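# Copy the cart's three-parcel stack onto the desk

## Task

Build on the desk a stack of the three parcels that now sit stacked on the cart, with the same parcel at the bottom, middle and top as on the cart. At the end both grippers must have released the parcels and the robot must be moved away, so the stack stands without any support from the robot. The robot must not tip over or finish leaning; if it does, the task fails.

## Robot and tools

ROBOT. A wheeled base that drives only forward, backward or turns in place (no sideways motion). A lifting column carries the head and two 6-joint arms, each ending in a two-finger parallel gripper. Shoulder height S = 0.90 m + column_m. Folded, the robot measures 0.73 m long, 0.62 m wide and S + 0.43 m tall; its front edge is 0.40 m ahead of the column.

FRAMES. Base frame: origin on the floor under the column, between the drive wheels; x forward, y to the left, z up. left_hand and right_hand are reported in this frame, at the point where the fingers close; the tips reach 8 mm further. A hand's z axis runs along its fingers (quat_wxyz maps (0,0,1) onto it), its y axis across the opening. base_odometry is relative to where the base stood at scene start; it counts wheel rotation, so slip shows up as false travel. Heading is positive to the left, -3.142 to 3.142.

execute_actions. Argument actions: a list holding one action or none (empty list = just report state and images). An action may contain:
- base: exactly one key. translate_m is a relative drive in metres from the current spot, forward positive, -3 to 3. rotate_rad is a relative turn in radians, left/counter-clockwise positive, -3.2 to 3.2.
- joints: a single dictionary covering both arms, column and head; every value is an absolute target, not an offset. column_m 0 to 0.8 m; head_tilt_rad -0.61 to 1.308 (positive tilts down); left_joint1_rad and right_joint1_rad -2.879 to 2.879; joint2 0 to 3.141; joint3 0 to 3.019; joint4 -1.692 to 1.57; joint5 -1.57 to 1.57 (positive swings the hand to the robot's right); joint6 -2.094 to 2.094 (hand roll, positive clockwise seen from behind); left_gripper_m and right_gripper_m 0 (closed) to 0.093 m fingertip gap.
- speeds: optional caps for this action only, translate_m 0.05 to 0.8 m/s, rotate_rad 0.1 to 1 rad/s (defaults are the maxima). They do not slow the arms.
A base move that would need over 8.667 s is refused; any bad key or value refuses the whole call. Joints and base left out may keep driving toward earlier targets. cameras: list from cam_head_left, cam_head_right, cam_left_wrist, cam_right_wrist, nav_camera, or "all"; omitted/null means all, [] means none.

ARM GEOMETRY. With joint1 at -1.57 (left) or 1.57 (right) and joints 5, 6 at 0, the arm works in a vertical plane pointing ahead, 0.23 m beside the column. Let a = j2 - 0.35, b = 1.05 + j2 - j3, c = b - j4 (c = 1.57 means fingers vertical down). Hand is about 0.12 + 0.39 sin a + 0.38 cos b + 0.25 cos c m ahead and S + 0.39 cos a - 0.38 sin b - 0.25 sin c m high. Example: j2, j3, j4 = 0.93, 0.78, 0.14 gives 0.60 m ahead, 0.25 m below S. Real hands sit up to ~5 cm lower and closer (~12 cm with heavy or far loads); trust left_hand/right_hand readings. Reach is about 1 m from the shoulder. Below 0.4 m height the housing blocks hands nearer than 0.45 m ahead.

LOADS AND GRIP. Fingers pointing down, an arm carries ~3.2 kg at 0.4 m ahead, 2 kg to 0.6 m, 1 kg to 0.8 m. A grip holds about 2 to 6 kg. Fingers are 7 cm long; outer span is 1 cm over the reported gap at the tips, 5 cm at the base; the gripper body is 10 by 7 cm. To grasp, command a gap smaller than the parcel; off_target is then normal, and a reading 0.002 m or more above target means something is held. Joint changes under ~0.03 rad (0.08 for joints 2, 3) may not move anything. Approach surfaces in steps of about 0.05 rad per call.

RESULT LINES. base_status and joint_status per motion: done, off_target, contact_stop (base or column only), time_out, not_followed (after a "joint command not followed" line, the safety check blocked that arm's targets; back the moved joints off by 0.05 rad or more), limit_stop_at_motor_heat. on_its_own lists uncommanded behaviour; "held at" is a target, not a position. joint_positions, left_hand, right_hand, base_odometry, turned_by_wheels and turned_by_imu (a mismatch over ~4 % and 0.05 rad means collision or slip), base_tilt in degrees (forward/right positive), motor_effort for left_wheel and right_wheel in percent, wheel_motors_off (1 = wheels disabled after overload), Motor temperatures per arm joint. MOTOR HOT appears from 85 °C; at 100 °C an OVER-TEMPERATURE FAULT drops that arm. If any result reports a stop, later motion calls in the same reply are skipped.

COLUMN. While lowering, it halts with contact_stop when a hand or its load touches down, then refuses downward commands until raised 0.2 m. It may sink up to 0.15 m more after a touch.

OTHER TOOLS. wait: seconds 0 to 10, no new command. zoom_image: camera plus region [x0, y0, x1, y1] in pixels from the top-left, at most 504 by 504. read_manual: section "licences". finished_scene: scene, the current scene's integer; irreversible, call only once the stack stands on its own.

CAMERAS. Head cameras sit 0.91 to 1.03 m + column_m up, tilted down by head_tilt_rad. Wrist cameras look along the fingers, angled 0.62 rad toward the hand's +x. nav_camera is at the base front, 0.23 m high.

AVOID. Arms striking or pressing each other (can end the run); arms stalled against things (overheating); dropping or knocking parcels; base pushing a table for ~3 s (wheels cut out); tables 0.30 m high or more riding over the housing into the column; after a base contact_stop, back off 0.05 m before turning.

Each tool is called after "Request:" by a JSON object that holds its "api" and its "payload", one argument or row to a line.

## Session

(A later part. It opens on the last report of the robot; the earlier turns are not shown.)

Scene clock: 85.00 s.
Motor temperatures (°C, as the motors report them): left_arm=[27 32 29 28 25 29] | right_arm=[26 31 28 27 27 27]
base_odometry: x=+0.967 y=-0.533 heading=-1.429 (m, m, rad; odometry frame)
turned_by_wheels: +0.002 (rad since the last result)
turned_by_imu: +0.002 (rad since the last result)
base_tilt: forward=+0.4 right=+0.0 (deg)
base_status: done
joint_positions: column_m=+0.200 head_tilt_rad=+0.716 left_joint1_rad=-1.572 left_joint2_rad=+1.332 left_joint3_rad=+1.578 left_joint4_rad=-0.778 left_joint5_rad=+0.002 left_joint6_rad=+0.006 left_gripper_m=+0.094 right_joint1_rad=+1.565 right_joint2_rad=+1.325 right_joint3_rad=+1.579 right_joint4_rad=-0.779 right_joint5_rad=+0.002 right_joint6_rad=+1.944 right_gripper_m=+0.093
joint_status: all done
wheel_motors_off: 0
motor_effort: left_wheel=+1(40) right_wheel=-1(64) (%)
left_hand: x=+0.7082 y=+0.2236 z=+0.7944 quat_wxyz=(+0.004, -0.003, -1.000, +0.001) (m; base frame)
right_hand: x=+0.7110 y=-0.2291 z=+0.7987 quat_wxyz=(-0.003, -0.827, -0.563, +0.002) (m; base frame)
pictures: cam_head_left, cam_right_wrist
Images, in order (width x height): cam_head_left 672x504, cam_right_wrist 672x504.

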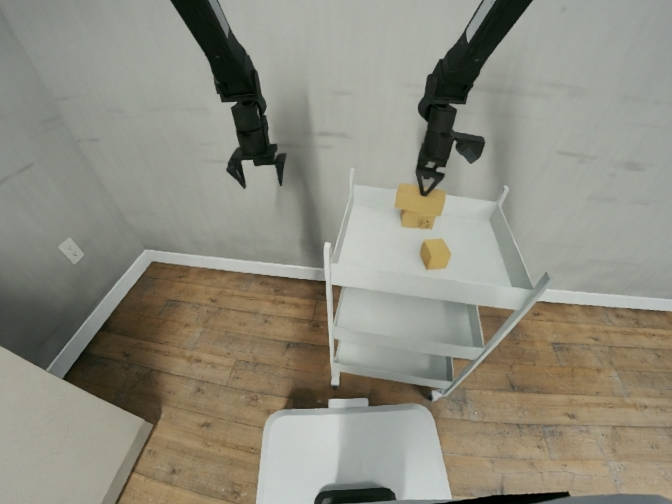

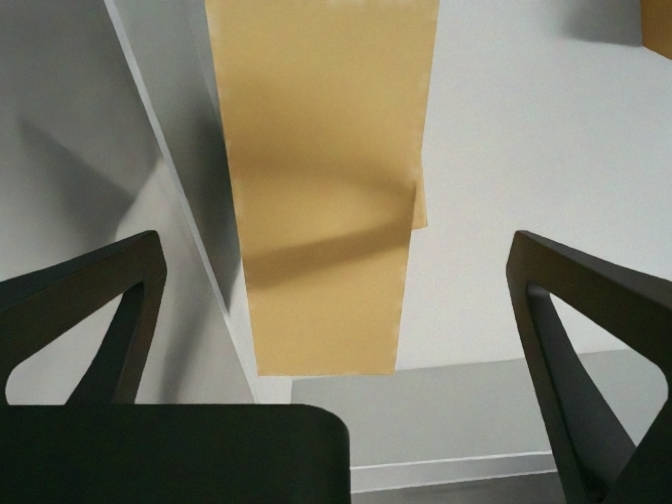

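Request:
{"api": "execute_actions", "payload": {
  "actions": [
    {"joints":{"column_m":0.14}}
  ],
  "cameras": []
}}

Request:
{"api": "execute_actions", "payload": {
  "actions": [
    {"joints":{"right_gripper_m":0.03}}
  ],
  "cameras": ["cam_right_wrist"]
}}

Request:
{"api": "execute_actions", "payload": {
  "actions": [
    {"joints":{"column_m":0.25,"left_joint6_rad":1.15}}
  ],
  "cameras": []
}}

Request:
{"api": "execute_actions", "payload": {
  "actions": [
    {"base":{"rotate_rad":-0.617},"speeds":{"rotate_rad":0.6}}
  ],
  "cameras": ["cam_head_left","cam_left_wrist"]
}}

Scene clock: 93.77 s.
Motor temperatures (°C, as the motors report them): left_arm=[27 32 30 28 25 29] | right_arm=[26 31 29 27 27 27]
base_odometry: x=+0.967 y=-0.533 heading=-1.429 (m, m, rad; odometry frame)
turned_by_wheels: +0.000 (rad since the last result)
turned_by_imu: -0.002 (rad since the last result)
base_tilt: forward=+0.4 right=-0.1 (deg)
base_status: not commanded
joint_positions: column_m=+0.140 head_tilt_rad=+0.716 left_joint1_rad=-1.572 left_joint2_rad=+1.332 left_joint3_rad=+1.578 left_joint4_rad=-0.778 left_joint5_rad=+0.002 left_joint6_rad=+0.006 left_gripper_m=+0.094 right_joint1_rad=+1.565 right_joint2_rad=+1.325 right_joint3_rad=+1.579 right_joint4_rad=-0.779 right_joint5_rad=+0.002 right_joint6_rad=+1.944 right_gripper_m=+0.093
joint_status: all done
wheel_motors_off: 0
motor_effort: left_wheel=+1(1) right_wheel=-4(4) (%)
left_hand: x=+0.7082 y=+0.2236 z=+0.7346 quat_wxyz=(+0.004, -0.003, -1.000, +0.001) (m; base frame)
right_hand: x=+0.7110 y=-0.2291 z=+0.7388 quat_wxyz=(-0.003, -0.827, -0.563, +0.002) (m; base frame)
pictures: none
No camera images: the call's "cameras" was empty. Leave "cameras" out to get every camera's image.

Scene clock: 94.40 s.
Motor temperatures (°C, as the motors report them): left_arm=[27 32 30 28 25 29] | right_arm=[26 31 29 27 27 27]
base_odometry: x=+0.967 y=-0.533 heading=-1.429 (m, m, rad; odometry frame)
turned_by_wheels: +0.000 (rad since the last result)
turned_by_imu: +0.000 (rad since the last result)
base_tilt: forward=+0.4 right=+0.0 (deg)
base_status: not commanded
joint_positions: column_m=+0.140 head_tilt_rad=+0.716 left_joint1_rad=-1.572 left_joint2_rad=+1.332 left_joint3_rad=+1.578 left_joint4_rad=-0.778 left_joint5_rad=+0.002 left_joint6_rad=+0.006 left_gripper_m=+0.094 right_joint1_rad=+1.565 right_joint2_rad=+1.325 right_joint3_rad=+1.579 right_joint4_rad=-0.779 right_joint5_rad=+0.002 right_joint6_rad=+1.944 right_gripper_m=+0.051
joint_status: right_gripper_m off_target (ended at +0.051, target +0.030)
wheel_motors_off: 0
motor_effort: left_wheel=+1(1) right_wheel=-4(4) (%)
left_hand: x=+0.7082 y=+0.2236 z=+0.7346 quat_wxyz=(+0.004, -0.003, -1.000, +0.001) (m; base frame)
right_hand: x=+0.7110 y=-0.2291 z=+0.7388 quat_wxyz=(-0.003, -0.827, -0.563, +0.002) (m; base frame)
pictures: cam_right_wrist
Images, in order (width x height): cam_right_wrist 672x504.

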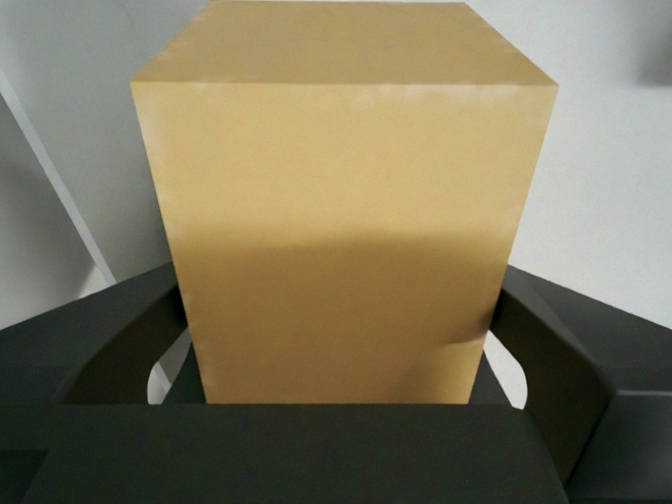

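Scene clock: 96.43 s.
Motor temperatures (°C, as the motors report them): left_arm=[27 32 30 28 25 29] | right_arm=[26 31 29 27 27 27]
base_odometry: x=+0.967 y=-0.533 heading=-1.429 (m, m, rad; odometry frame)
turned_by_wheels: +0.000 (rad since the last result)
turned_by_imu: -0.001 (rad since the last result)
base_tilt: forward=+0.4 right=+0.0 (deg)
base_status: not commanded
joint_positions: column_m=+0.250 head_tilt_rad=+0.716 left_joint1_rad=-1.572 left_joint2_rad=+1.332 left_joint3_rad=+1.578 left_joint4_rad=-0.778 left_joint5_rad=+0.002 left_joint6_rad=+1.142 left_gripper_m=+0.094 right_joint1_rad=+1.565 right_joint2_rad=+1.327 right_joint3_rad=+1.579 right_joint4_rad=-0.779 right_joint5_rad=+0.002 right_joint6_rad=+1.944 right_gripper_m=+0.051
joint_status: all done
wheel_motors_off: 0
motor_effort: left_wheel=+0(1) right_wheel=-4(4) (%)
left_hand: x=+0.7082 y=+0.2236 z=+0.8444 quat_wxyz=(+0.003, -0.541, -0.841, +0.004) (m; base frame)
right_hand: x=+0.7105 y=-0.2292 z=+0.8478 quat_wxyz=(-0.002, -0.827, -0.563, +0.003) (m; base frame)
pictures: none
No camera images: the call's "cameras" was empty. Leave "cameras" out to get every camera's image.

Scene clock: 98.77 s.
Motor temperatures (°C, as the motors report them): left_arm=[27 32 30 28 25 29] | right_arm=[26 31 29 27 27 27]
base_odometry: x=+0.967 y=-0.533 heading=-2.044 (m, m, rad; odometry frame)
turned_by_wheels: -0.615 (rad since the last result)
turned_by_imu: -0.609 (rad since the last result)
base_tilt: forward=+0.5 right=+0.0 (deg)
base_status: done
joint_positions: column_m=+0.250 head_tilt_rad=+0.716 left_joint1_rad=-1.570 left_joint2_rad=+1.332 left_joint3_rad=+1.578 left_joint4_rad=-0.778 left_joint5_rad=+0.002 left_joint6_rad=+1.142 left_gripper_m=+0.094 right_joint1_rad=+1.566 right_joint2_rad=+1.327 right_joint3_rad=+1.579 right_joint4_rad=-0.779 right_joint5_rad=+0.002 right_joint6_rad=+1.944 right_gripper_m=+0.051
joint_status: not commanded
wheel_motors_off: 0
motor_effort: left_wheel=+6(74) right_wheel=-6(68) (%)
left_hand: x=+0.7082 y=+0.2245 z=+0.8444 quat_wxyz=(+0.003, -0.540, -0.841, +0.003) (m; base frame)
right_hand: x=+0.7105 y=-0.2284 z=+0.8478 quat_wxyz=(-0.002, -0.827, -0.563, +0.003) (m; base frame)
pictures: cam_head_left, cam_left_wrist
Images, in order (width x height): cam_head_left 672x504, cam_left_wrist 672x504.

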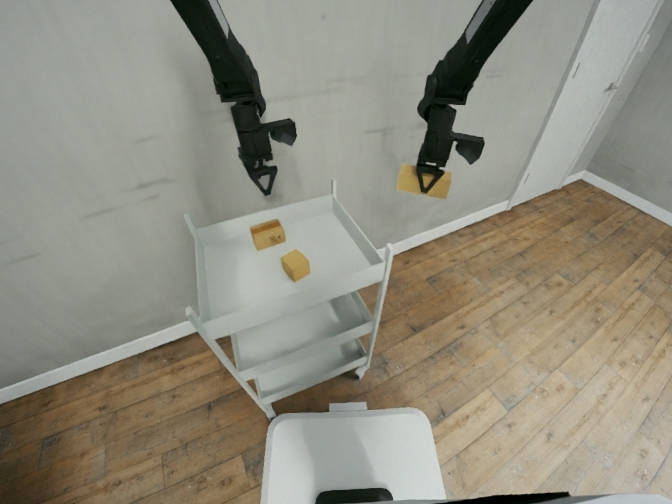

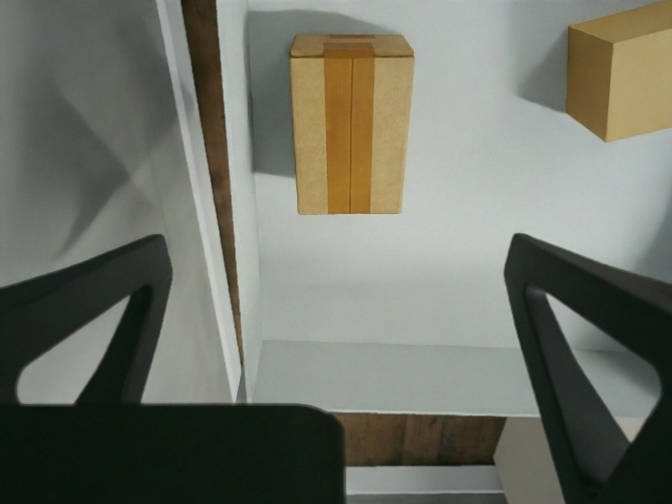

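Request:
{"api": "execute_actions", "payload": {
  "actions": [
    {"base":{"translate_m":-0.012},"joints":{"column_m":0.15,"left_gripper_m":0.075}}
  ],
  "cameras": ["cam_head_left","cam_left_wrist"]
}}

Scene clock: 103.60 s.
Motor temperatures (°C, as the motors report them): left_arm=[27 32 30 28 25 29] | right_arm=[26 31 29 27 27 27]
base_odometry: x=+0.972 y=-0.523 heading=-2.044 (m, m, rad; odometry frame)
turned_by_wheels: +0.000 (rad since the last result)
turned_by_imu: -0.002 (rad since the last result)
base_tilt: forward=+0.5 right=+0.0 (deg)
base_status: done
joint_positions: column_m=+0.150 head_tilt_rad=+0.716 left_joint1_rad=-1.570 left_joint2_rad=+1.332 left_joint3_rad=+1.577 left_joint4_rad=-0.779 left_joint5_rad=+0.002 left_joint6_rad=+1.142 left_gripper_m=+0.075 right_joint1_rad=+1.566 right_joint2_rad=+1.327 right_joint3_rad=+1.579 right_joint4_rad=-0.779 right_joint5_rad=+0.002 right_joint6_rad=+1.944 right_gripper_m=+0.051
joint_status: all done
wheel_motors_off: 0
motor_effort: left_wheel=-1(40) right_wheel=-7(63) (%)
left_hand: x=+0.7079 y=+0.2245 z=+0.7444 quat_wxyz=(+0.004, -0.540, -0.841, +0.003) (m; base frame)
right_hand: x=+0.7100 y=-0.2284 z=+0.7475 quat_wxyz=(-0.001, -0.827, -0.563, +0.003) (m; base frame)
pictures: cam_head_left, cam_left_wrist
Images, in order (width x height): cam_head_left 672x504, cam_left_wrist 672x504.

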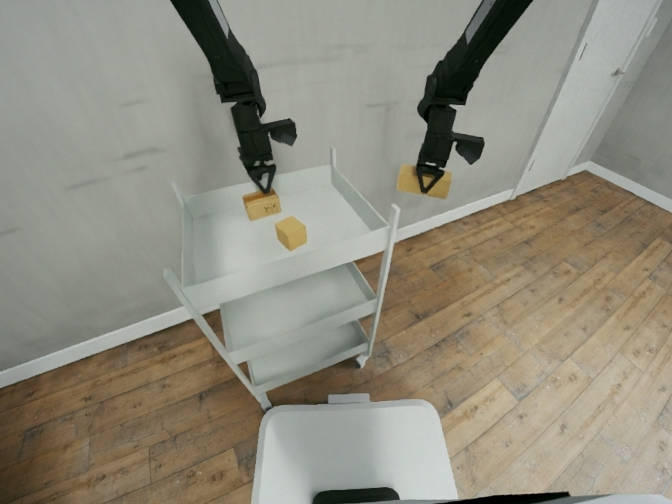

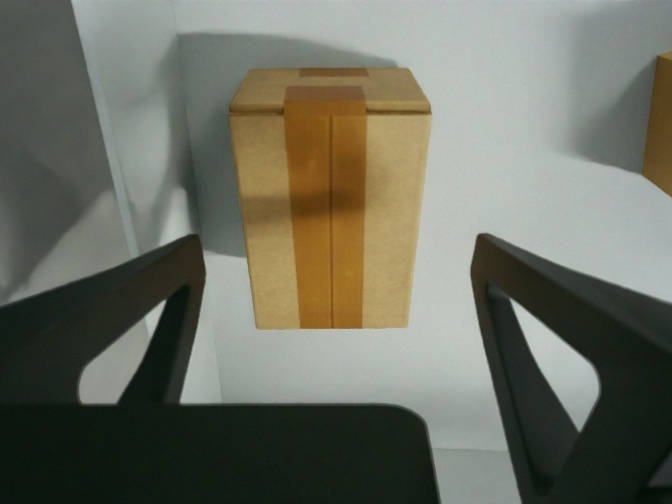

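Request:
{"api": "execute_actions", "payload": {
  "actions": [
    {"joints":{"column_m":0.095}}
  ],
  "cameras": []
}}

Request:
{"api": "execute_actions", "payload": {
  "actions": [
    {"joints":{"left_gripper_m":0.03}}
  ],
  "cameras": ["cam_left_wrist"]
}}

Request:
{"api": "execute_actions", "payload": {
  "actions": [
    {"joints":{"column_m":0.2}}
  ],
  "cameras": []
}}

Request:
{"api": "execute_actions", "payload": {
  "actions": [
    {"base":{"translate_m":-0.12},"joints":{"column_m":0.29,"head_tilt_rad":0.4}}
  ],
  "cameras": []
}}

Request:
{"api": "execute_actions", "payload": {
  "actions": [
    {"base":{"rotate_rad":-1.3}}
  ],
  "cameras": ["cam_head_left","cam_head_right","nav_camera"]
}}

Scene clock: 112.10 s.
Motor temperatures (°C, as the motors report them): left_arm=[27 33 30 28 25 29] | right_arm=[26 31 29 27 27 27]
base_odometry: x=+0.972 y=-0.523 heading=-2.044 (m, m, rad; odometry frame)
turned_by_wheels: +0.000 (rad since the last result)
turned_by_imu: -0.002 (rad since the last result)
base_tilt: forward=+0.4 right=+0.0 (deg)
base_status: not commanded
joint_positions: column_m=+0.095 head_tilt_rad=+0.716 left_joint1_rad=-1.570 left_joint2_rad=+1.332 left_joint3_rad=+1.577 left_joint4_rad=-0.779 left_joint5_rad=+0.002 left_joint6_rad=+1.142 left_gripper_m=+0.075 right_joint1_rad=+1.566 right_joint2_rad=+1.328 right_joint3_rad=+1.579 right_joint4_rad=-0.779 right_joint5_rad=+0.002 right_joint6_rad=+1.944 right_gripper_m=+0.051
joint_status: all done
wheel_motors_off: 0
motor_effort: left_wheel=-1(1) right_wheel=-8(8) (%)
left_hand: x=+0.7079 y=+0.2245 z=+0.6894 quat_wxyz=(+0.004, -0.540, -0.841, +0.003) (m; base frame)
right_hand: x=+0.7099 y=-0.2284 z=+0.6923 quat_wxyz=(-0.001, -0.827, -0.563, +0.003) (m; base frame)
pictures: none
No camera images: the call's "cameras" was empty. Leave "cameras" out to get every camera's image.

Scene clock: 112.70 s.
Motor temperatures (°C, as the motors report them): left_arm=[27 33 30 28 25 29] | right_arm=[26 31 29 27 27 27]
base_odometry: x=+0.972 y=-0.523 heading=-2.044 (m, m, rad; odometry frame)
turned_by_wheels: +0.000 (rad since the last result)
turned_by_imu: +0.000 (rad since the last result)
base_tilt: forward=+0.5 right=+0.0 (deg)
base_status: not commanded
joint_positions: column_m=+0.095 head_tilt_rad=+0.716 left_joint1_rad=-1.570 left_joint2_rad=+1.332 left_joint3_rad=+1.577 left_joint4_rad=-0.778 left_joint5_rad=+0.002 left_joint6_rad=+1.143 left_gripper_m=+0.059 right_joint1_rad=+1.566 right_joint2_rad=+1.328 right_joint3_rad=+1.579 right_joint4_rad=-0.779 right_joint5_rad=+0.002 right_joint6_rad=+1.944 right_gripper_m=+0.051
joint_status: left_gripper_m off_target (ended at +0.059, target +0.030)
wheel_motors_off: 0
motor_effort: left_wheel=-1(0) right_wheel=-8(8) (%)
left_hand: x=+0.7080 y=+0.2246 z=+0.6894 quat_wxyz=(+0.004, -0.541, -0.841, +0.003) (m; base frame)
right_hand: x=+0.7099 y=-0.2284 z=+0.6923 quat_wxyz=(-0.001, -0.827, -0.563, +0.003) (m; base frame)
pictures: cam_left_wrist
Images, in order (width x height): cam_left_wrist 672x504.

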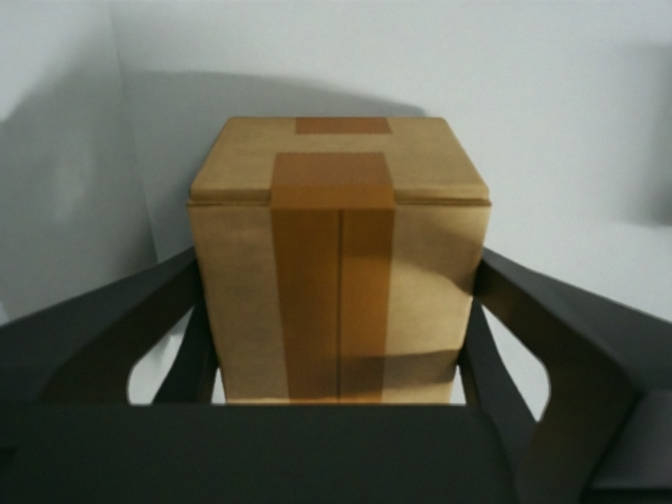

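Scene clock: 114.67 s.
Motor temperatures (°C, as the motors report them): left_arm=[27 33 30 28 25 29] | right_arm=[26 31 29 27 27 27]
base_odometry: x=+0.972 y=-0.523 heading=-2.044 (m, m, rad; odometry frame)
turned_by_wheels: +0.000 (rad since the last result)
turned_by_imu: -0.001 (rad since the last result)
base_tilt: forward=+0.5 right=+0.0 (deg)
base_status: not commanded
joint_positions: column_m=+0.200 head_tilt_rad=+0.716 left_joint1_rad=-1.570 left_joint2_rad=+1.332 left_joint3_rad=+1.577 left_joint4_rad=-0.778 left_joint5_rad=+0.002 left_joint6_rad=+1.143 left_gripper_m=+0.059 right_joint1_rad=+1.566 right_joint2_rad=+1.328 right_joint3_rad=+1.579 right_joint4_rad=-0.779 right_joint5_rad=+0.002 right_joint6_rad=+1.944 right_gripper_m=+0.051
joint_status: all done
wheel_motors_off: 0
motor_effort: left_wheel=-1(1) right_wheel=-9(9) (%)
left_hand: x=+0.7080 y=+0.2246 z=+0.7943 quat_wxyz=(+0.004, -0.541, -0.841, +0.003) (m; base frame)
right_hand: x=+0.7096 y=-0.2284 z=+0.7966 quat_wxyz=(-0.001, -0.827, -0.563, +0.004) (m; base frame)
pictures: none
No camera images: the call's "cameras" was empty. Leave "cameras" out to get every camera's image.

Scene clock: 116.43 s.
Motor temperatures (°C, as the motors report them): left_arm=[27 33 30 28 25 29] | right_arm=[26 31 29 27 27 27]
base_odometry: x=+1.027 y=-0.416 heading=-2.046 (m, m, rad; odometry frame)
turned_by_wheels: -0.002 (rad since the last result)
turned_by_imu: -0.003 (rad since the last result)
base_tilt: forward=+0.4 right=+0.0 (deg)
base_status: done
joint_positions: column_m=+0.290 head_tilt_rad=+0.418 left_joint1_rad=-1.570 left_joint2_rad=+1.332 left_joint3_rad=+1.576 left_joint4_rad=-0.779 left_joint5_rad=+0.002 left_joint6_rad=+1.143 left_gripper_m=+0.059 right_joint1_rad=+1.566 right_joint2_rad=+1.329 right_joint3_rad=+1.578 right_joint4_rad=-0.779 right_joint5_rad=+0.002 right_joint6_rad=+1.944 right_gripper_m=+0.051
joint_status: all done
wheel_motors_off: 0
motor_effort: left_wheel=-2(61) right_wheel=+1(51) (%)
left_hand: x=+0.7073 y=+0.2246 z=+0.8840 quat_wxyz=(+0.004, -0.541, -0.841, +0.003) (m; base frame)
right_hand: x=+0.7090 y=-0.2284 z=+0.8862 quat_wxyz=(-0.001, -0.827, -0.563, +0.004) (m; base frame)
pictures: none
No camera images: the call's "cameras" was empty. Leave "cameras" out to get every camera's image.

Scene clock: 119.43 s.
Motor temperatures (°C, as the motors report them): left_arm=[27 33 30 28 25 29] | right_arm=[26 31 29 27 27 27]
base_odometry: x=+1.027 y=-0.416 heading=+2.938 (m, m, rad; odometry frame)
turned_by_wheels: -1.299 (rad since the last result)
turned_by_imu: -1.294 (rad since the last result)
base_tilt: forward=+0.5 right=+0.0 (deg)
base_status: done
joint_positions: column_m=+0.290 head_tilt_rad=+0.418 left_joint1_rad=-1.569 left_joint2_rad=+1.332 left_joint3_rad=+1.576 left_joint4_rad=-0.779 left_joint5_rad=+0.002 left_joint6_rad=+1.143 left_gripper_m=+0.059 right_joint1_rad=+1.567 right_joint2_rad=+1.329 right_joint3_rad=+1.578 right_joint4_rad=-0.779 right_joint5_rad=+0.002 right_joint6_rad=+1.944 right_gripper_m=+0.051
joint_status: not commanded
wheel_motors_off: 0
motor_effort: left_wheel=+6(65) right_wheel=-7(57) (%)
left_hand: x=+0.7073 y=+0.2250 z=+0.8840 quat_wxyz=(+0.004, -0.540, -0.841, +0.003) (m; base frame)
right_hand: x=+0.7090 y=-0.2280 z=+0.8862 quat_wxyz=(+0.000, -0.826, -0.563, +0.004) (m; base frame)
pictures: cam_head_left, cam_head_right, nav_camera
Images, in order (width x height): cam_head_left 672x504, cam_head_right 672x504, nav_camera 672x504.

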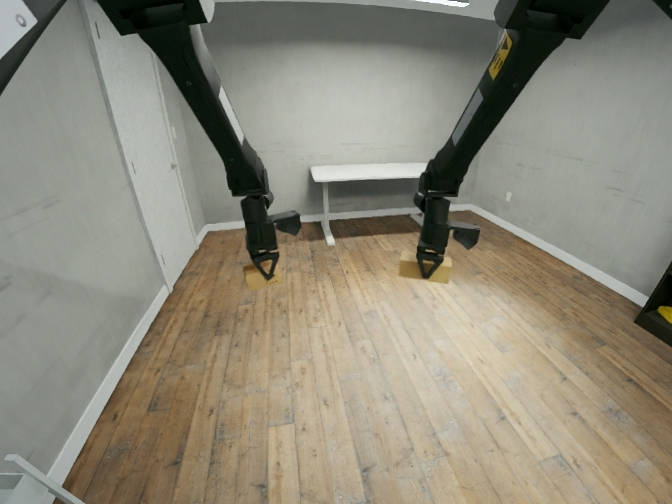

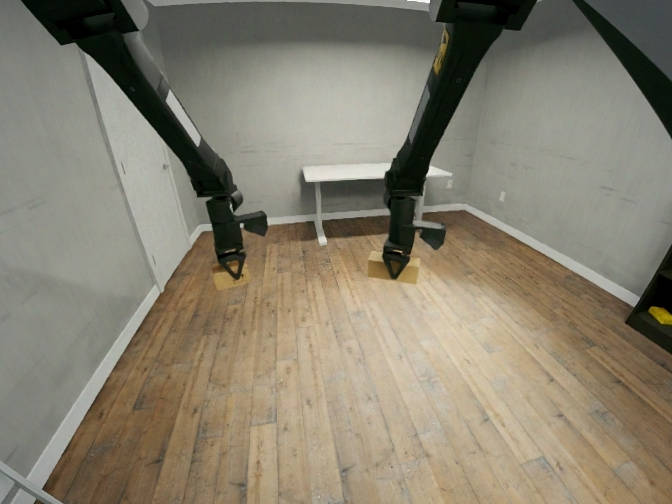

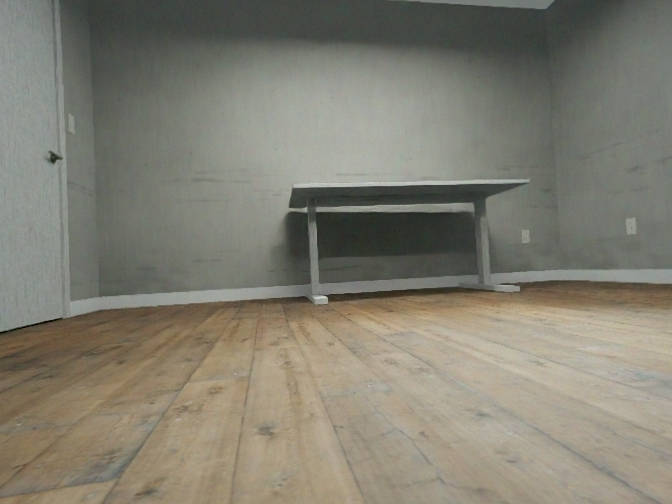

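Request:
{"api": "execute_actions", "payload": {
  "actions": [
    {"base":{"rotate_rad":-0.13}}
  ],
  "cameras": []
}}

Request:
{"api": "execute_actions", "payload": {
  "actions": [
    {"base":{"translate_m":2.0},"joints":{"head_tilt_rad":0.7}}
  ]
}}

Scene clock: 124.67 s.
Motor temperatures (°C, as the motors report them): left_arm=[27 33 30 28 25 29] | right_arm=[26 32 29 27 27 27]
base_odometry: x=+1.027 y=-0.416 heading=+2.810 (m, m, rad; odometry frame)
turned_by_wheels: -0.128 (rad since the last result)
turned_by_imu: -0.130 (rad since the last result)
base_tilt: forward=+0.5 right=+0.0 (deg)
base_status: done
joint_positions: column_m=+0.290 head_tilt_rad=+0.418 left_joint1_rad=-1.571 left_joint2_rad=+1.332 left_joint3_rad=+1.576 left_joint4_rad=-0.779 left_joint5_rad=+0.001 left_joint6_rad=+1.143 left_gripper_m=+0.059 right_joint1_rad=+1.567 right_joint2_rad=+1.329 right_joint3_rad=+1.578 right_joint4_rad=-0.779 right_joint5_rad=+0.002 right_joint6_rad=+1.944 right_gripper_m=+0.051
joint_status: not commanded
wheel_motors_off: 0
motor_effort: left_wheel=+6(30) right_wheel=-7(35) (%)
left_hand: x=+0.7073 y=+0.2240 z=+0.8840 quat_wxyz=(+0.004, -0.541, -0.841, +0.004) (m; base frame)
right_hand: x=+0.7090 y=-0.2278 z=+0.8862 quat_wxyz=(+0.000, -0.826, -0.563, +0.004) (m; base frame)
pictures: none
No camera images: the call's "cameras" was empty. Leave "cameras" out to get every camera's image.

Scene clock: 129.43 s.
Motor temperatures (°C, as the motors report them): left_arm=[27 33 30 28 25 29] | right_arm=[26 32 29 27 27 27]
base_odometry: x=-0.864 y=+0.236 heading=+2.809 (m, m, rad; odometry frame)
turned_by_wheels: -0.001 (rad since the last result)
turned_by_imu: +0.000 (rad since the last result)
base_tilt: forward=+0.5 right=+0.0 (deg)
base_status: done
joint_positions: column_m=+0.290 head_tilt_rad=+0.703 left_joint1_rad=-1.571 left_joint2_rad=+1.332 left_joint3_rad=+1.576 left_joint4_rad=-0.779 left_joint5_rad=+0.001 left_joint6_rad=+1.143 left_gripper_m=+0.059 right_joint1_rad=+1.567 right_joint2_rad=+1.329 right_joint3_rad=+1.578 right_joint4_rad=-0.779 right_joint5_rad=+0.002 right_joint6_rad=+1.944 right_gripper_m=+0.051
joint_status: all done
wheel_motors_off: 0
motor_effort: left_wheel=-1(57) right_wheel=+2(65) (%)
left_hand: x=+0.7071 y=+0.2240 z=+0.8839 quat_wxyz=(+0.004, -0.541, -0.841, +0.004) (m; base frame)
right_hand: x=+0.7090 y=-0.2278 z=+0.8862 quat_wxyz=(+0.000, -0.826, -0.563, +0.004) (m; base frame)
pictures: cam_head_left, cam_head_right, cam_left_wrist, cam_right_wrist, nav_camera
Images, in order (width x height): cam_head_left 672x504, cam_head_right 672x504, cam_left_wrist 672x504, cam_right_wrist 672x504, nav_camera 672x504.

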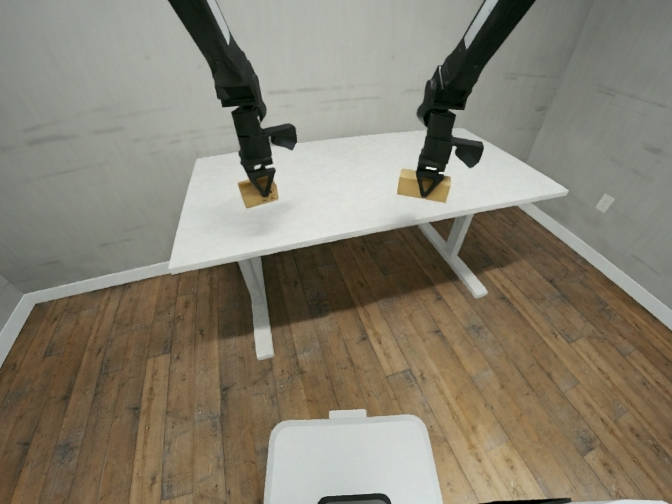

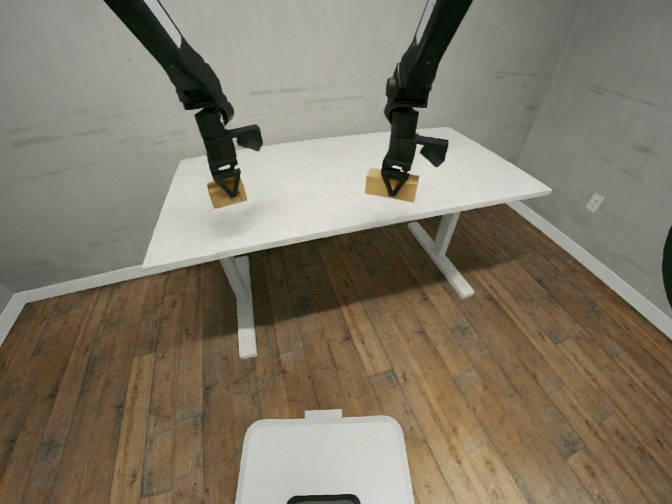

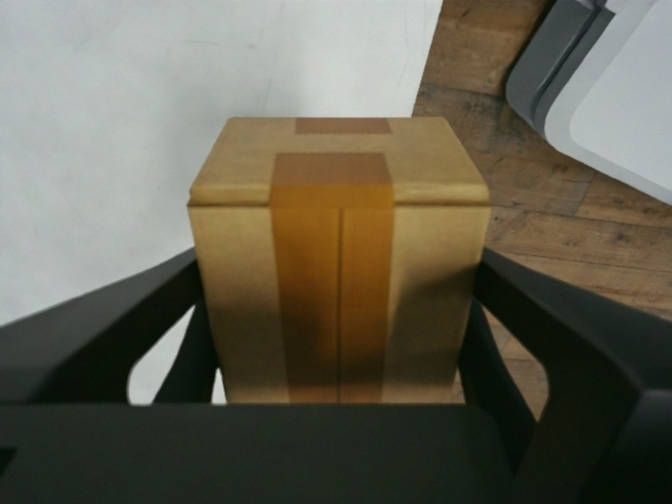

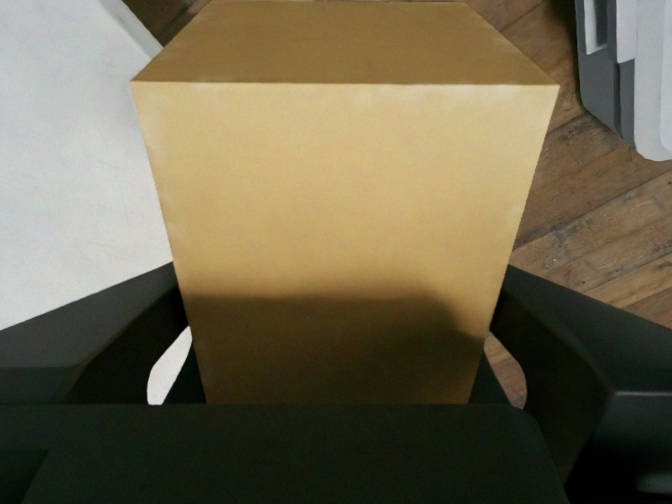

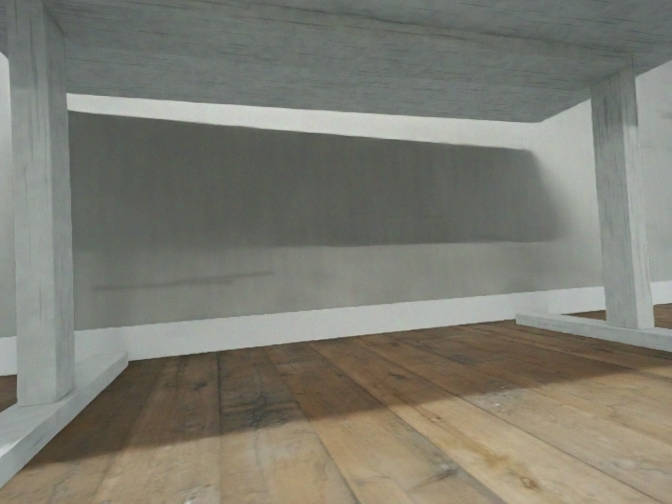

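Request:
{"api": "execute_actions", "payload": {
  "actions": [
    {"base":{"translate_m":0.13},"joints":{"column_m":0.19,"right_joint2_rad":1.17,"right_joint4_rad":-0.93,"right_joint6_rad":1.75}}
  ],
  "cameras": ["cam_head_left","cam_left_wrist"]
}}

Request:
{"api": "zoom_image", "payload": {
  "camera": "cam_head_left",
  "region": [180,130,340,250]
}}

Scene clock: 136.87 s.
Motor temperatures (°C, as the motors report them): left_arm=[27 33 30 28 25 29] | right_arm=[26 32 29 27 27 27]
base_odometry: x=-0.987 y=+0.278 heading=+2.808 (m, m, rad; odometry frame)
turned_by_wheels: -0.001 (rad since the last result)
turned_by_imu: -0.003 (rad since the last result)
base_tilt: forward=+0.5 right=-0.1 (deg)
base_status: done
joint_positions: column_m=+0.190 head_tilt_rad=+0.703 left_joint1_rad=-1.571 left_joint2_rad=+1.332 left_joint3_rad=+1.575 left_joint4_rad=-0.779 left_joint5_rad=+0.001 left_joint6_rad=+1.143 left_gripper_m=+0.059 right_joint1_rad=+1.567 right_joint2_rad=+1.169 right_joint3_rad=+1.574 right_joint4_rad=-0.927 right_joint5_rad=+0.002 right_joint6_rad=+1.766 right_gripper_m=+0.051
joint_status: all done
wheel_motors_off: 0
motor_effort: left_wheel=-2(32) right_wheel=+2(34) (%)
left_hand: x=+0.7067 y=+0.2240 z=+0.7838 quat_wxyz=(+0.004, -0.541, -0.841, +0.004) (m; base frame)
right_hand: x=+0.7122 y=-0.2275 z=+0.8791 quat_wxyz=(-0.002, -0.773, -0.634, +0.001) (m; base frame)
pictures: cam_head_left, cam_left_wrist
Images, in order (width x height): cam_head_left 672x504, cam_left_wrist 672x504.

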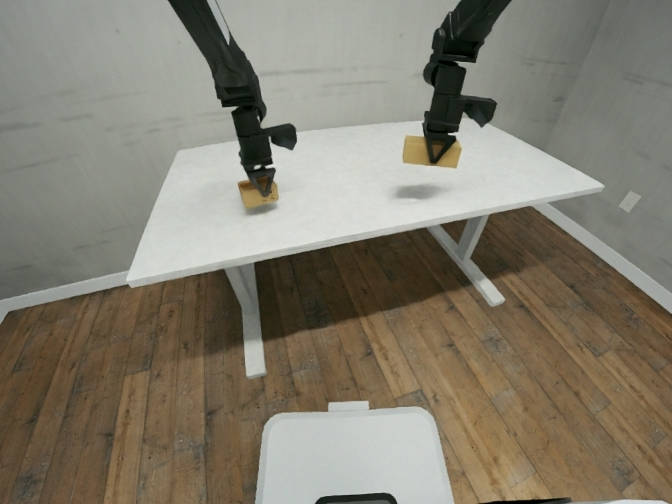

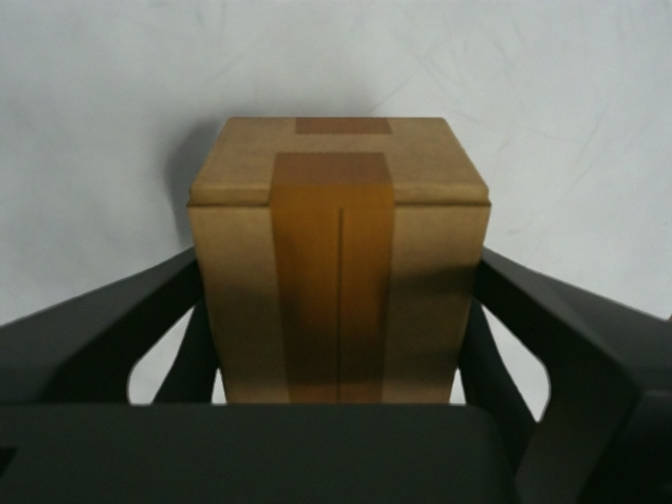

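Region (180, 130, 340, 250) of cam_head_left's 672x504 image, scaled by 3.150, with more detail than that image has; it fills the top 378 rows of this view, and the rest is white.

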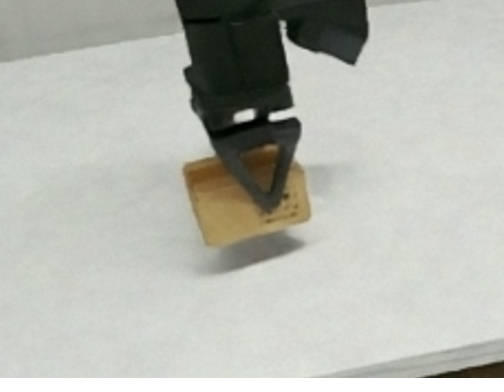

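Request:
{"api": "execute_actions", "payload": {
  "actions": [
    {"joints":{"column_m":0.165}}
  ],
  "cameras": ["cam_head_left","cam_left_wrist"]
}}

Request:
{"api": "zoom_image", "payload": {
  "camera": "cam_head_left",
  "region": [180,130,340,250]
}}

Scene clock: 140.47 s.
Motor temperatures (°C, as the motors report them): left_arm=[27 33 30 28 25 29] | right_arm=[26 32 29 27 27 27]
base_odometry: x=-0.987 y=+0.278 heading=+2.808 (m, m, rad; odometry frame)
turned_by_wheels: +0.000 (rad since the last result)
turned_by_imu: -0.001 (rad since the last result)
base_tilt: forward=+0.6 right=+0.0 (deg)
base_status: not commanded
joint_positions: column_m=+0.165 head_tilt_rad=+0.703 left_joint1_rad=-1.571 left_joint2_rad=+1.332 left_joint3_rad=+1.575 left_joint4_rad=-0.779 left_joint5_rad=+0.001 left_joint6_rad=+1.143 left_gripper_m=+0.059 right_joint1_rad=+1.567 right_joint2_rad=+1.170 right_joint3_rad=+1.574 right_joint4_rad=-0.927 right_joint5_rad=+0.002 right_joint6_rad=+1.766 right_gripper_m=+0.051
joint_status: all done
wheel_motors_off: 0
motor_effort: left_wheel=-2(2) right_wheel=+2(2) (%)
left_hand: x=+0.7067 y=+0.2240 z=+0.7588 quat_wxyz=(+0.004, -0.541, -0.841, +0.004) (m; base frame)
right_hand: x=+0.7122 y=-0.2275 z=+0.8539 quat_wxyz=(-0.002, -0.773, -0.634, +0.001) (m; base frame)
pictures: cam_head_left, cam_left_wrist
Images, in order (width x height): cam_head_left 672x504, cam_left_wrist 672x504.

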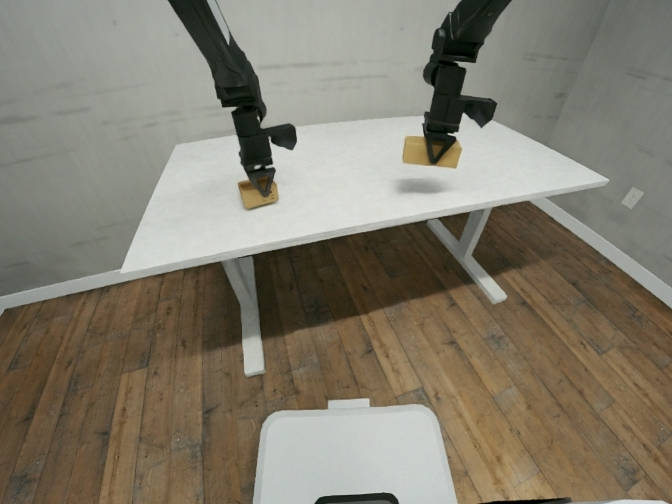

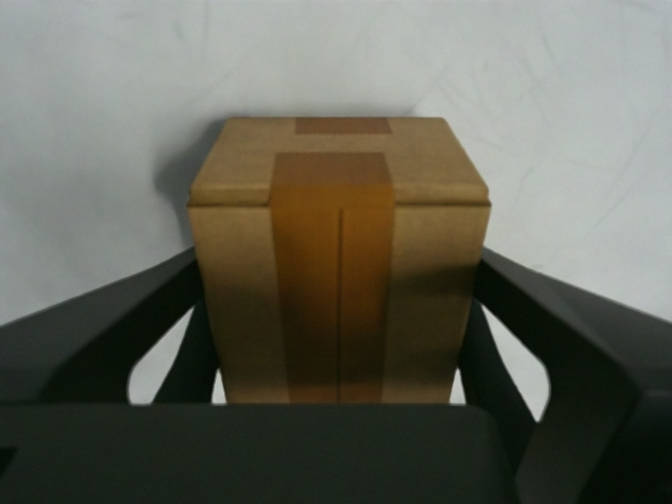

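Region (180, 130, 340, 250) of cam_head_left's 672x504 image, scaled by 3.150, with more detail than that image has; it fills the top 378 rows of this view, and the rest is white.

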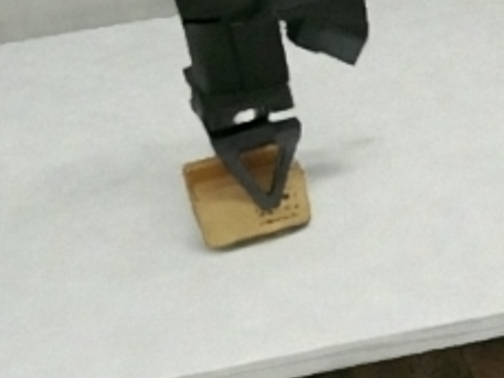

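Request:
{"api": "execute_actions", "payload": {
  "actions": [
    {"joints":{"column_m":0.159}}
  ],
  "cameras": []
}}

Request:
{"api": "execute_actions", "payload": {
  "actions": [
    {"joints":{"left_gripper_m":0.093}}
  ],
  "cameras": ["cam_left_wrist"]
}}

Request:
{"api": "execute_actions", "payload": {
  "actions": [
    {"joints":{"left_joint2_rad":1.0,"left_joint4_rad":-1.1}}
  ],
  "cameras": []
}}

Request:
{"api": "execute_actions", "payload": {
  "actions": [
    {"base":{"rotate_rad":0.625},"joints":{"column_m":0.135}}
  ],
  "cameras": ["cam_head_left","cam_right_wrist"]
}}

Request:
{"api": "zoom_image", "payload": {
  "camera": "cam_head_left",
  "region": [360,90,520,210]
}}

Scene clock: 147.23 s.
Motor temperatures (°C, as the motors report them): left_arm=[27 33 30 28 25 29] | right_arm=[26 32 29 27 27 27]
base_odometry: x=-0.987 y=+0.278 heading=+2.808 (m, m, rad; odometry frame)
turned_by_wheels: +0.000 (rad since the last result)
turned_by_imu: -0.001 (rad since the last result)
base_tilt: forward=+0.5 right=-0.1 (deg)
base_status: not commanded
joint_positions: column_m=+0.159 head_tilt_rad=+0.703 left_joint1_rad=-1.571 left_joint2_rad=+1.332 left_joint3_rad=+1.575 left_joint4_rad=-0.779 left_joint5_rad=+0.001 left_joint6_rad=+1.143 left_gripper_m=+0.059 right_joint1_rad=+1.567 right_joint2_rad=+1.170 right_joint3_rad=+1.574 right_joint4_rad=-0.927 right_joint5_rad=+0.002 right_joint6_rad=+1.766 right_gripper_m=+0.051
joint_status: all done
wheel_motors_off: 0
motor_effort: left_wheel=-2(2) right_wheel=+2(3) (%)
left_hand: x=+0.7067 y=+0.2240 z=+0.7529 quat_wxyz=(+0.004, -0.541, -0.841, +0.004) (m; base frame)
right_hand: x=+0.7121 y=-0.2275 z=+0.8477 quat_wxyz=(-0.002, -0.773, -0.634, +0.001) (m; base frame)
pictures: none
No camera images: the call's "cameras" was empty. Leave "cameras" out to get every camera's image.

Scene clock: 147.87 s.
Motor temperatures (°C, as the motors report them): left_arm=[27 33 30 28 25 29] | right_arm=[26 32 29 27 27 27]
base_odometry: x=-0.987 y=+0.278 heading=+2.808 (m, m, rad; odometry frame)
turned_by_wheels: +0.000 (rad since the last result)
turned_by_imu: +0.000 (rad since the last result)
base_tilt: forward=+0.4 right=+0.0 (deg)
base_status: not commanded
joint_positions: column_m=+0.159 head_tilt_rad=+0.703 left_joint1_rad=-1.571 left_joint2_rad=+1.332 left_joint3_rad=+1.575 left_joint4_rad=-0.779 left_joint5_rad=+0.001 left_joint6_rad=+1.143 left_gripper_m=+0.093 right_joint1_rad=+1.567 right_joint2_rad=+1.170 right_joint3_rad=+1.574 right_joint4_rad=-0.927 right_joint5_rad=+0.002 right_joint6_rad=+1.766 right_gripper_m=+0.051
joint_status: all done
wheel_motors_off: 0
motor_effort: left_wheel=-2(2) right_wheel=+2(2) (%)
left_hand: x=+0.7067 y=+0.2240 z=+0.7529 quat_wxyz=(+0.004, -0.541, -0.841, +0.004) (m; base frame)
right_hand: x=+0.7121 y=-0.2275 z=+0.8477 quat_wxyz=(-0.002, -0.773, -0.634, +0.001) (m; base frame)
pictures: cam_left_wrist
Images, in order (width x height): cam_left_wrist 672x504.

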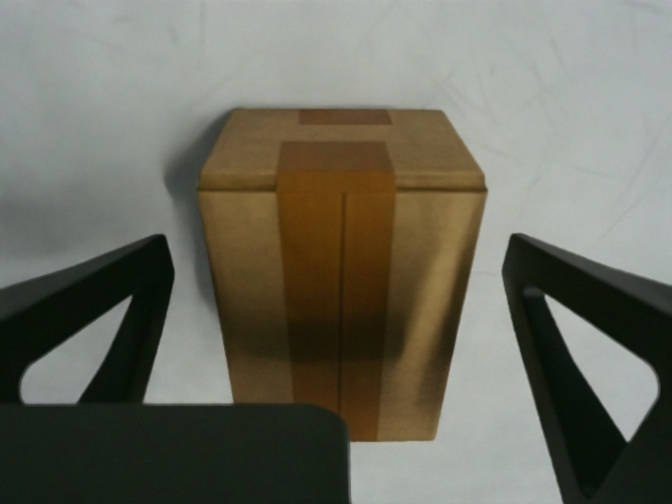

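Scene clock: 149.23 s.
Motor temperatures (°C, as the motors report them): left_arm=[27 33 31 28 25 29] | right_arm=[26 32 29 27 27 27]
base_odometry: x=-0.987 y=+0.278 heading=+2.808 (m, m, rad; odometry frame)
turned_by_wheels: +0.000 (rad since the last result)
turned_by_imu: -0.001 (rad since the last result)
base_tilt: forward=+0.5 right=+0.0 (deg)
base_status: not commanded
joint_positions: column_m=+0.159 head_tilt_rad=+0.703 left_joint1_rad=-1.571 left_joint2_rad=+0.989 left_joint3_rad=+1.580 left_joint4_rad=-1.093 left_joint5_rad=+0.001 left_joint6_rad=+1.143 left_gripper_m=+0.093 right_joint1_rad=+1.567 right_joint2_rad=+1.170 right_joint3_rad=+1.574 right_joint4_rad=-0.927 right_joint5_rad=+0.002 right_joint6_rad=+1.766 right_gripper_m=+0.051
joint_status: all done
wheel_motors_off: 0
motor_effort: left_wheel=-2(2) right_wheel=+3(3) (%)
left_hand: x=+0.7027 y=+0.2241 z=+0.9550 quat_wxyz=(-0.009, -0.541, -0.841, -0.005) (m; base frame)
right_hand: x=+0.7121 y=-0.2275 z=+0.8477 quat_wxyz=(-0.002, -0.773, -0.634, +0.001) (m; base frame)
pictures: none
No camera images: the call's "cameras" was empty. Leave "cameras" out to get every camera's image.

Scene clock: 151.40 s.
Motor temperatures (°C, as the motors report them): left_arm=[27 33 31 28 25 29] | right_arm=[26 32 29 27 27 27]
base_odometry: x=-0.987 y=+0.278 heading=-2.852 (m, m, rad; odometry frame)
turned_by_wheels: +0.624 (rad since the last result)
turned_by_imu: +0.619 (rad since the last result)
base_tilt: forward=+0.5 right=-0.1 (deg)
base_status: done
joint_positions: column_m=+0.135 head_tilt_rad=+0.703 left_joint1_rad=-1.571 left_joint2_rad=+0.990 left_joint3_rad=+1.580 left_joint4_rad=-1.093 left_joint5_rad=+0.001 left_joint6_rad=+1.143 left_gripper_m=+0.093 right_joint1_rad=+1.567 right_joint2_rad=+1.170 right_joint3_rad=+1.574 right_joint4_rad=-0.927 right_joint5_rad=+0.002 right_joint6_rad=+1.766 right_gripper_m=+0.051
joint_status: all done
wheel_motors_off: 0
motor_effort: left_wheel=-7(64) right_wheel=+8(51) (%)
left_hand: x=+0.7027 y=+0.2241 z=+0.9308 quat_wxyz=(-0.009, -0.541, -0.841, -0.005) (m; base frame)
right_hand: x=+0.7121 y=-0.2275 z=+0.8237 quat_wxyz=(-0.002, -0.773, -0.634, +0.001) (m; base frame)
pictures: cam_head_left, cam_right_wrist
Images, in order (width x height): cam_head_left 672x504, cam_right_wrist 672x504.

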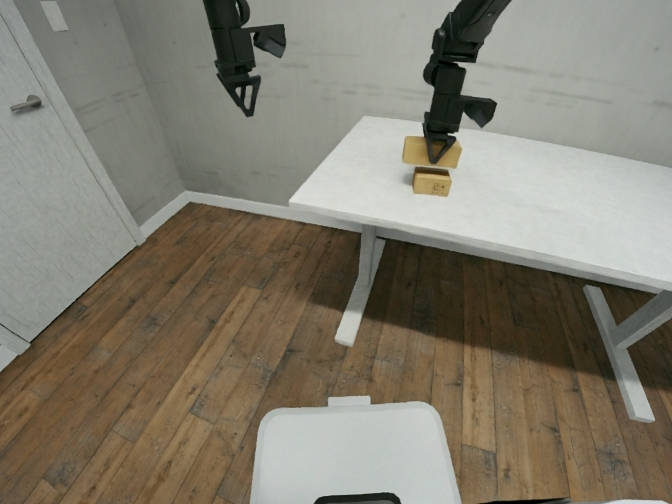

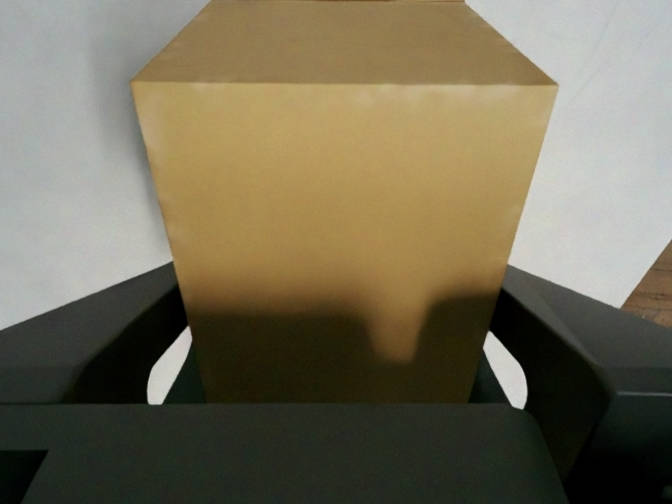

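Region (360, 90, 520, 210) of cam_head_left's 672x504 image, scaled by 3.150, with more detail than that image has; it fills the top 378 rows of this view, and the rest is white.

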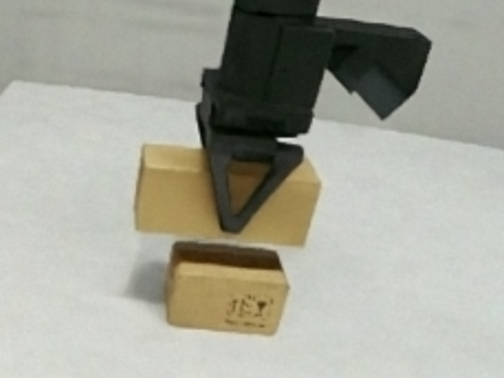

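Request:
{"api": "execute_actions", "payload": {
  "actions": [
    {"base":{"rotate_rad":-0.018},"joints":{"column_m":0.115}}
  ],
  "cameras": ["cam_head_left","cam_right_wrist"]
}}

Request:
{"api": "zoom_image", "payload": {
  "camera": "cam_head_left",
  "region": [360,90,520,210]
}}

Scene clock: 160.57 s.
Motor temperatures (°C, as the motors report them): left_arm=[27 33 31 28 25 29] | right_arm=[26 32 30 27 27 27]
base_odometry: x=-0.987 y=+0.278 heading=-2.870 (m, m, rad; odometry frame)
turned_by_wheels: -0.018 (rad since the last result)
turned_by_imu: -0.020 (rad since the last result)
base_tilt: forward=+0.4 right=+0.0 (deg)
base_status: done
joint_positions: column_m=+0.115 head_tilt_rad=+0.703 left_joint1_rad=-1.571 left_joint2_rad=+0.990 left_joint3_rad=+1.580 left_joint4_rad=-1.093 left_joint5_rad=+0.001 left_joint6_rad=+1.143 left_gripper_m=+0.093 right_joint1_rad=+1.567 right_joint2_rad=+1.171 right_joint3_rad=+1.574 right_joint4_rad=-0.927 right_joint5_rad=+0.002 right_joint6_rad=+1.766 right_gripper_m=+0.051
joint_status: all done
wheel_motors_off: 0
motor_effort: left_wheel=+2(12) right_wheel=+0(19) (%)
left_hand: x=+0.7027 y=+0.2241 z=+0.9107 quat_wxyz=(-0.009, -0.541, -0.841, -0.005) (m; base frame)
right_hand: x=+0.7119 y=-0.2275 z=+0.8032 quat_wxyz=(-0.002, -0.773, -0.634, +0.001) (m; base frame)
pictures: cam_head_left, cam_right_wrist
Images, in order (width x height): cam_head_left 672x504, cam_right_wrist 672x504.

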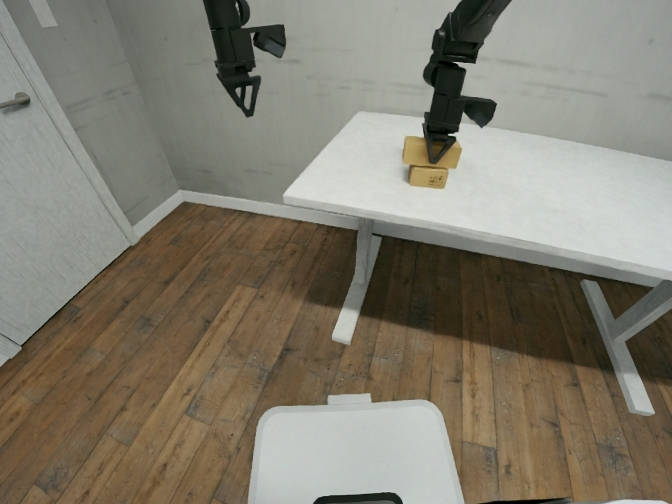

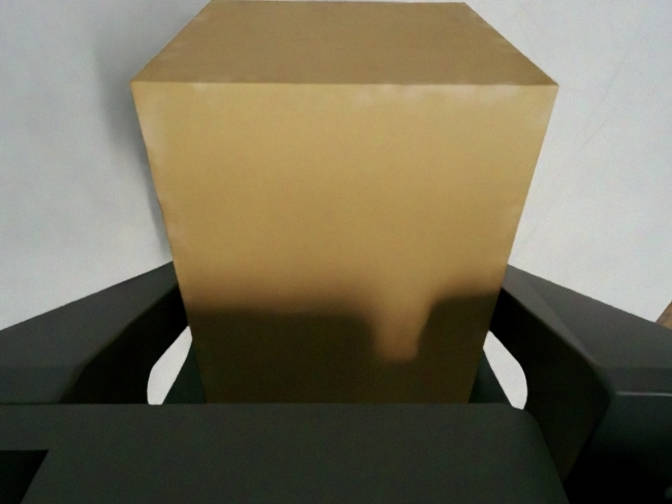

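Region (360, 90, 520, 210) of cam_head_left's 672x504 image, scaled by 3.150, with more detail than that image has; it fills the top 378 rows of this view, and the rest is white.

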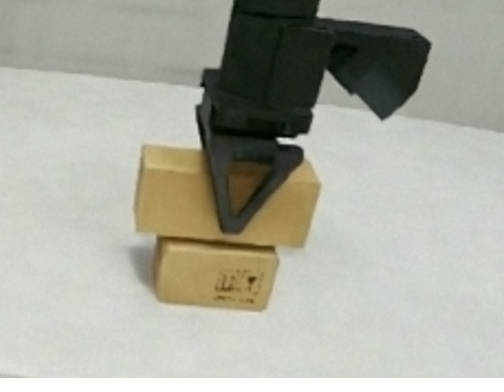

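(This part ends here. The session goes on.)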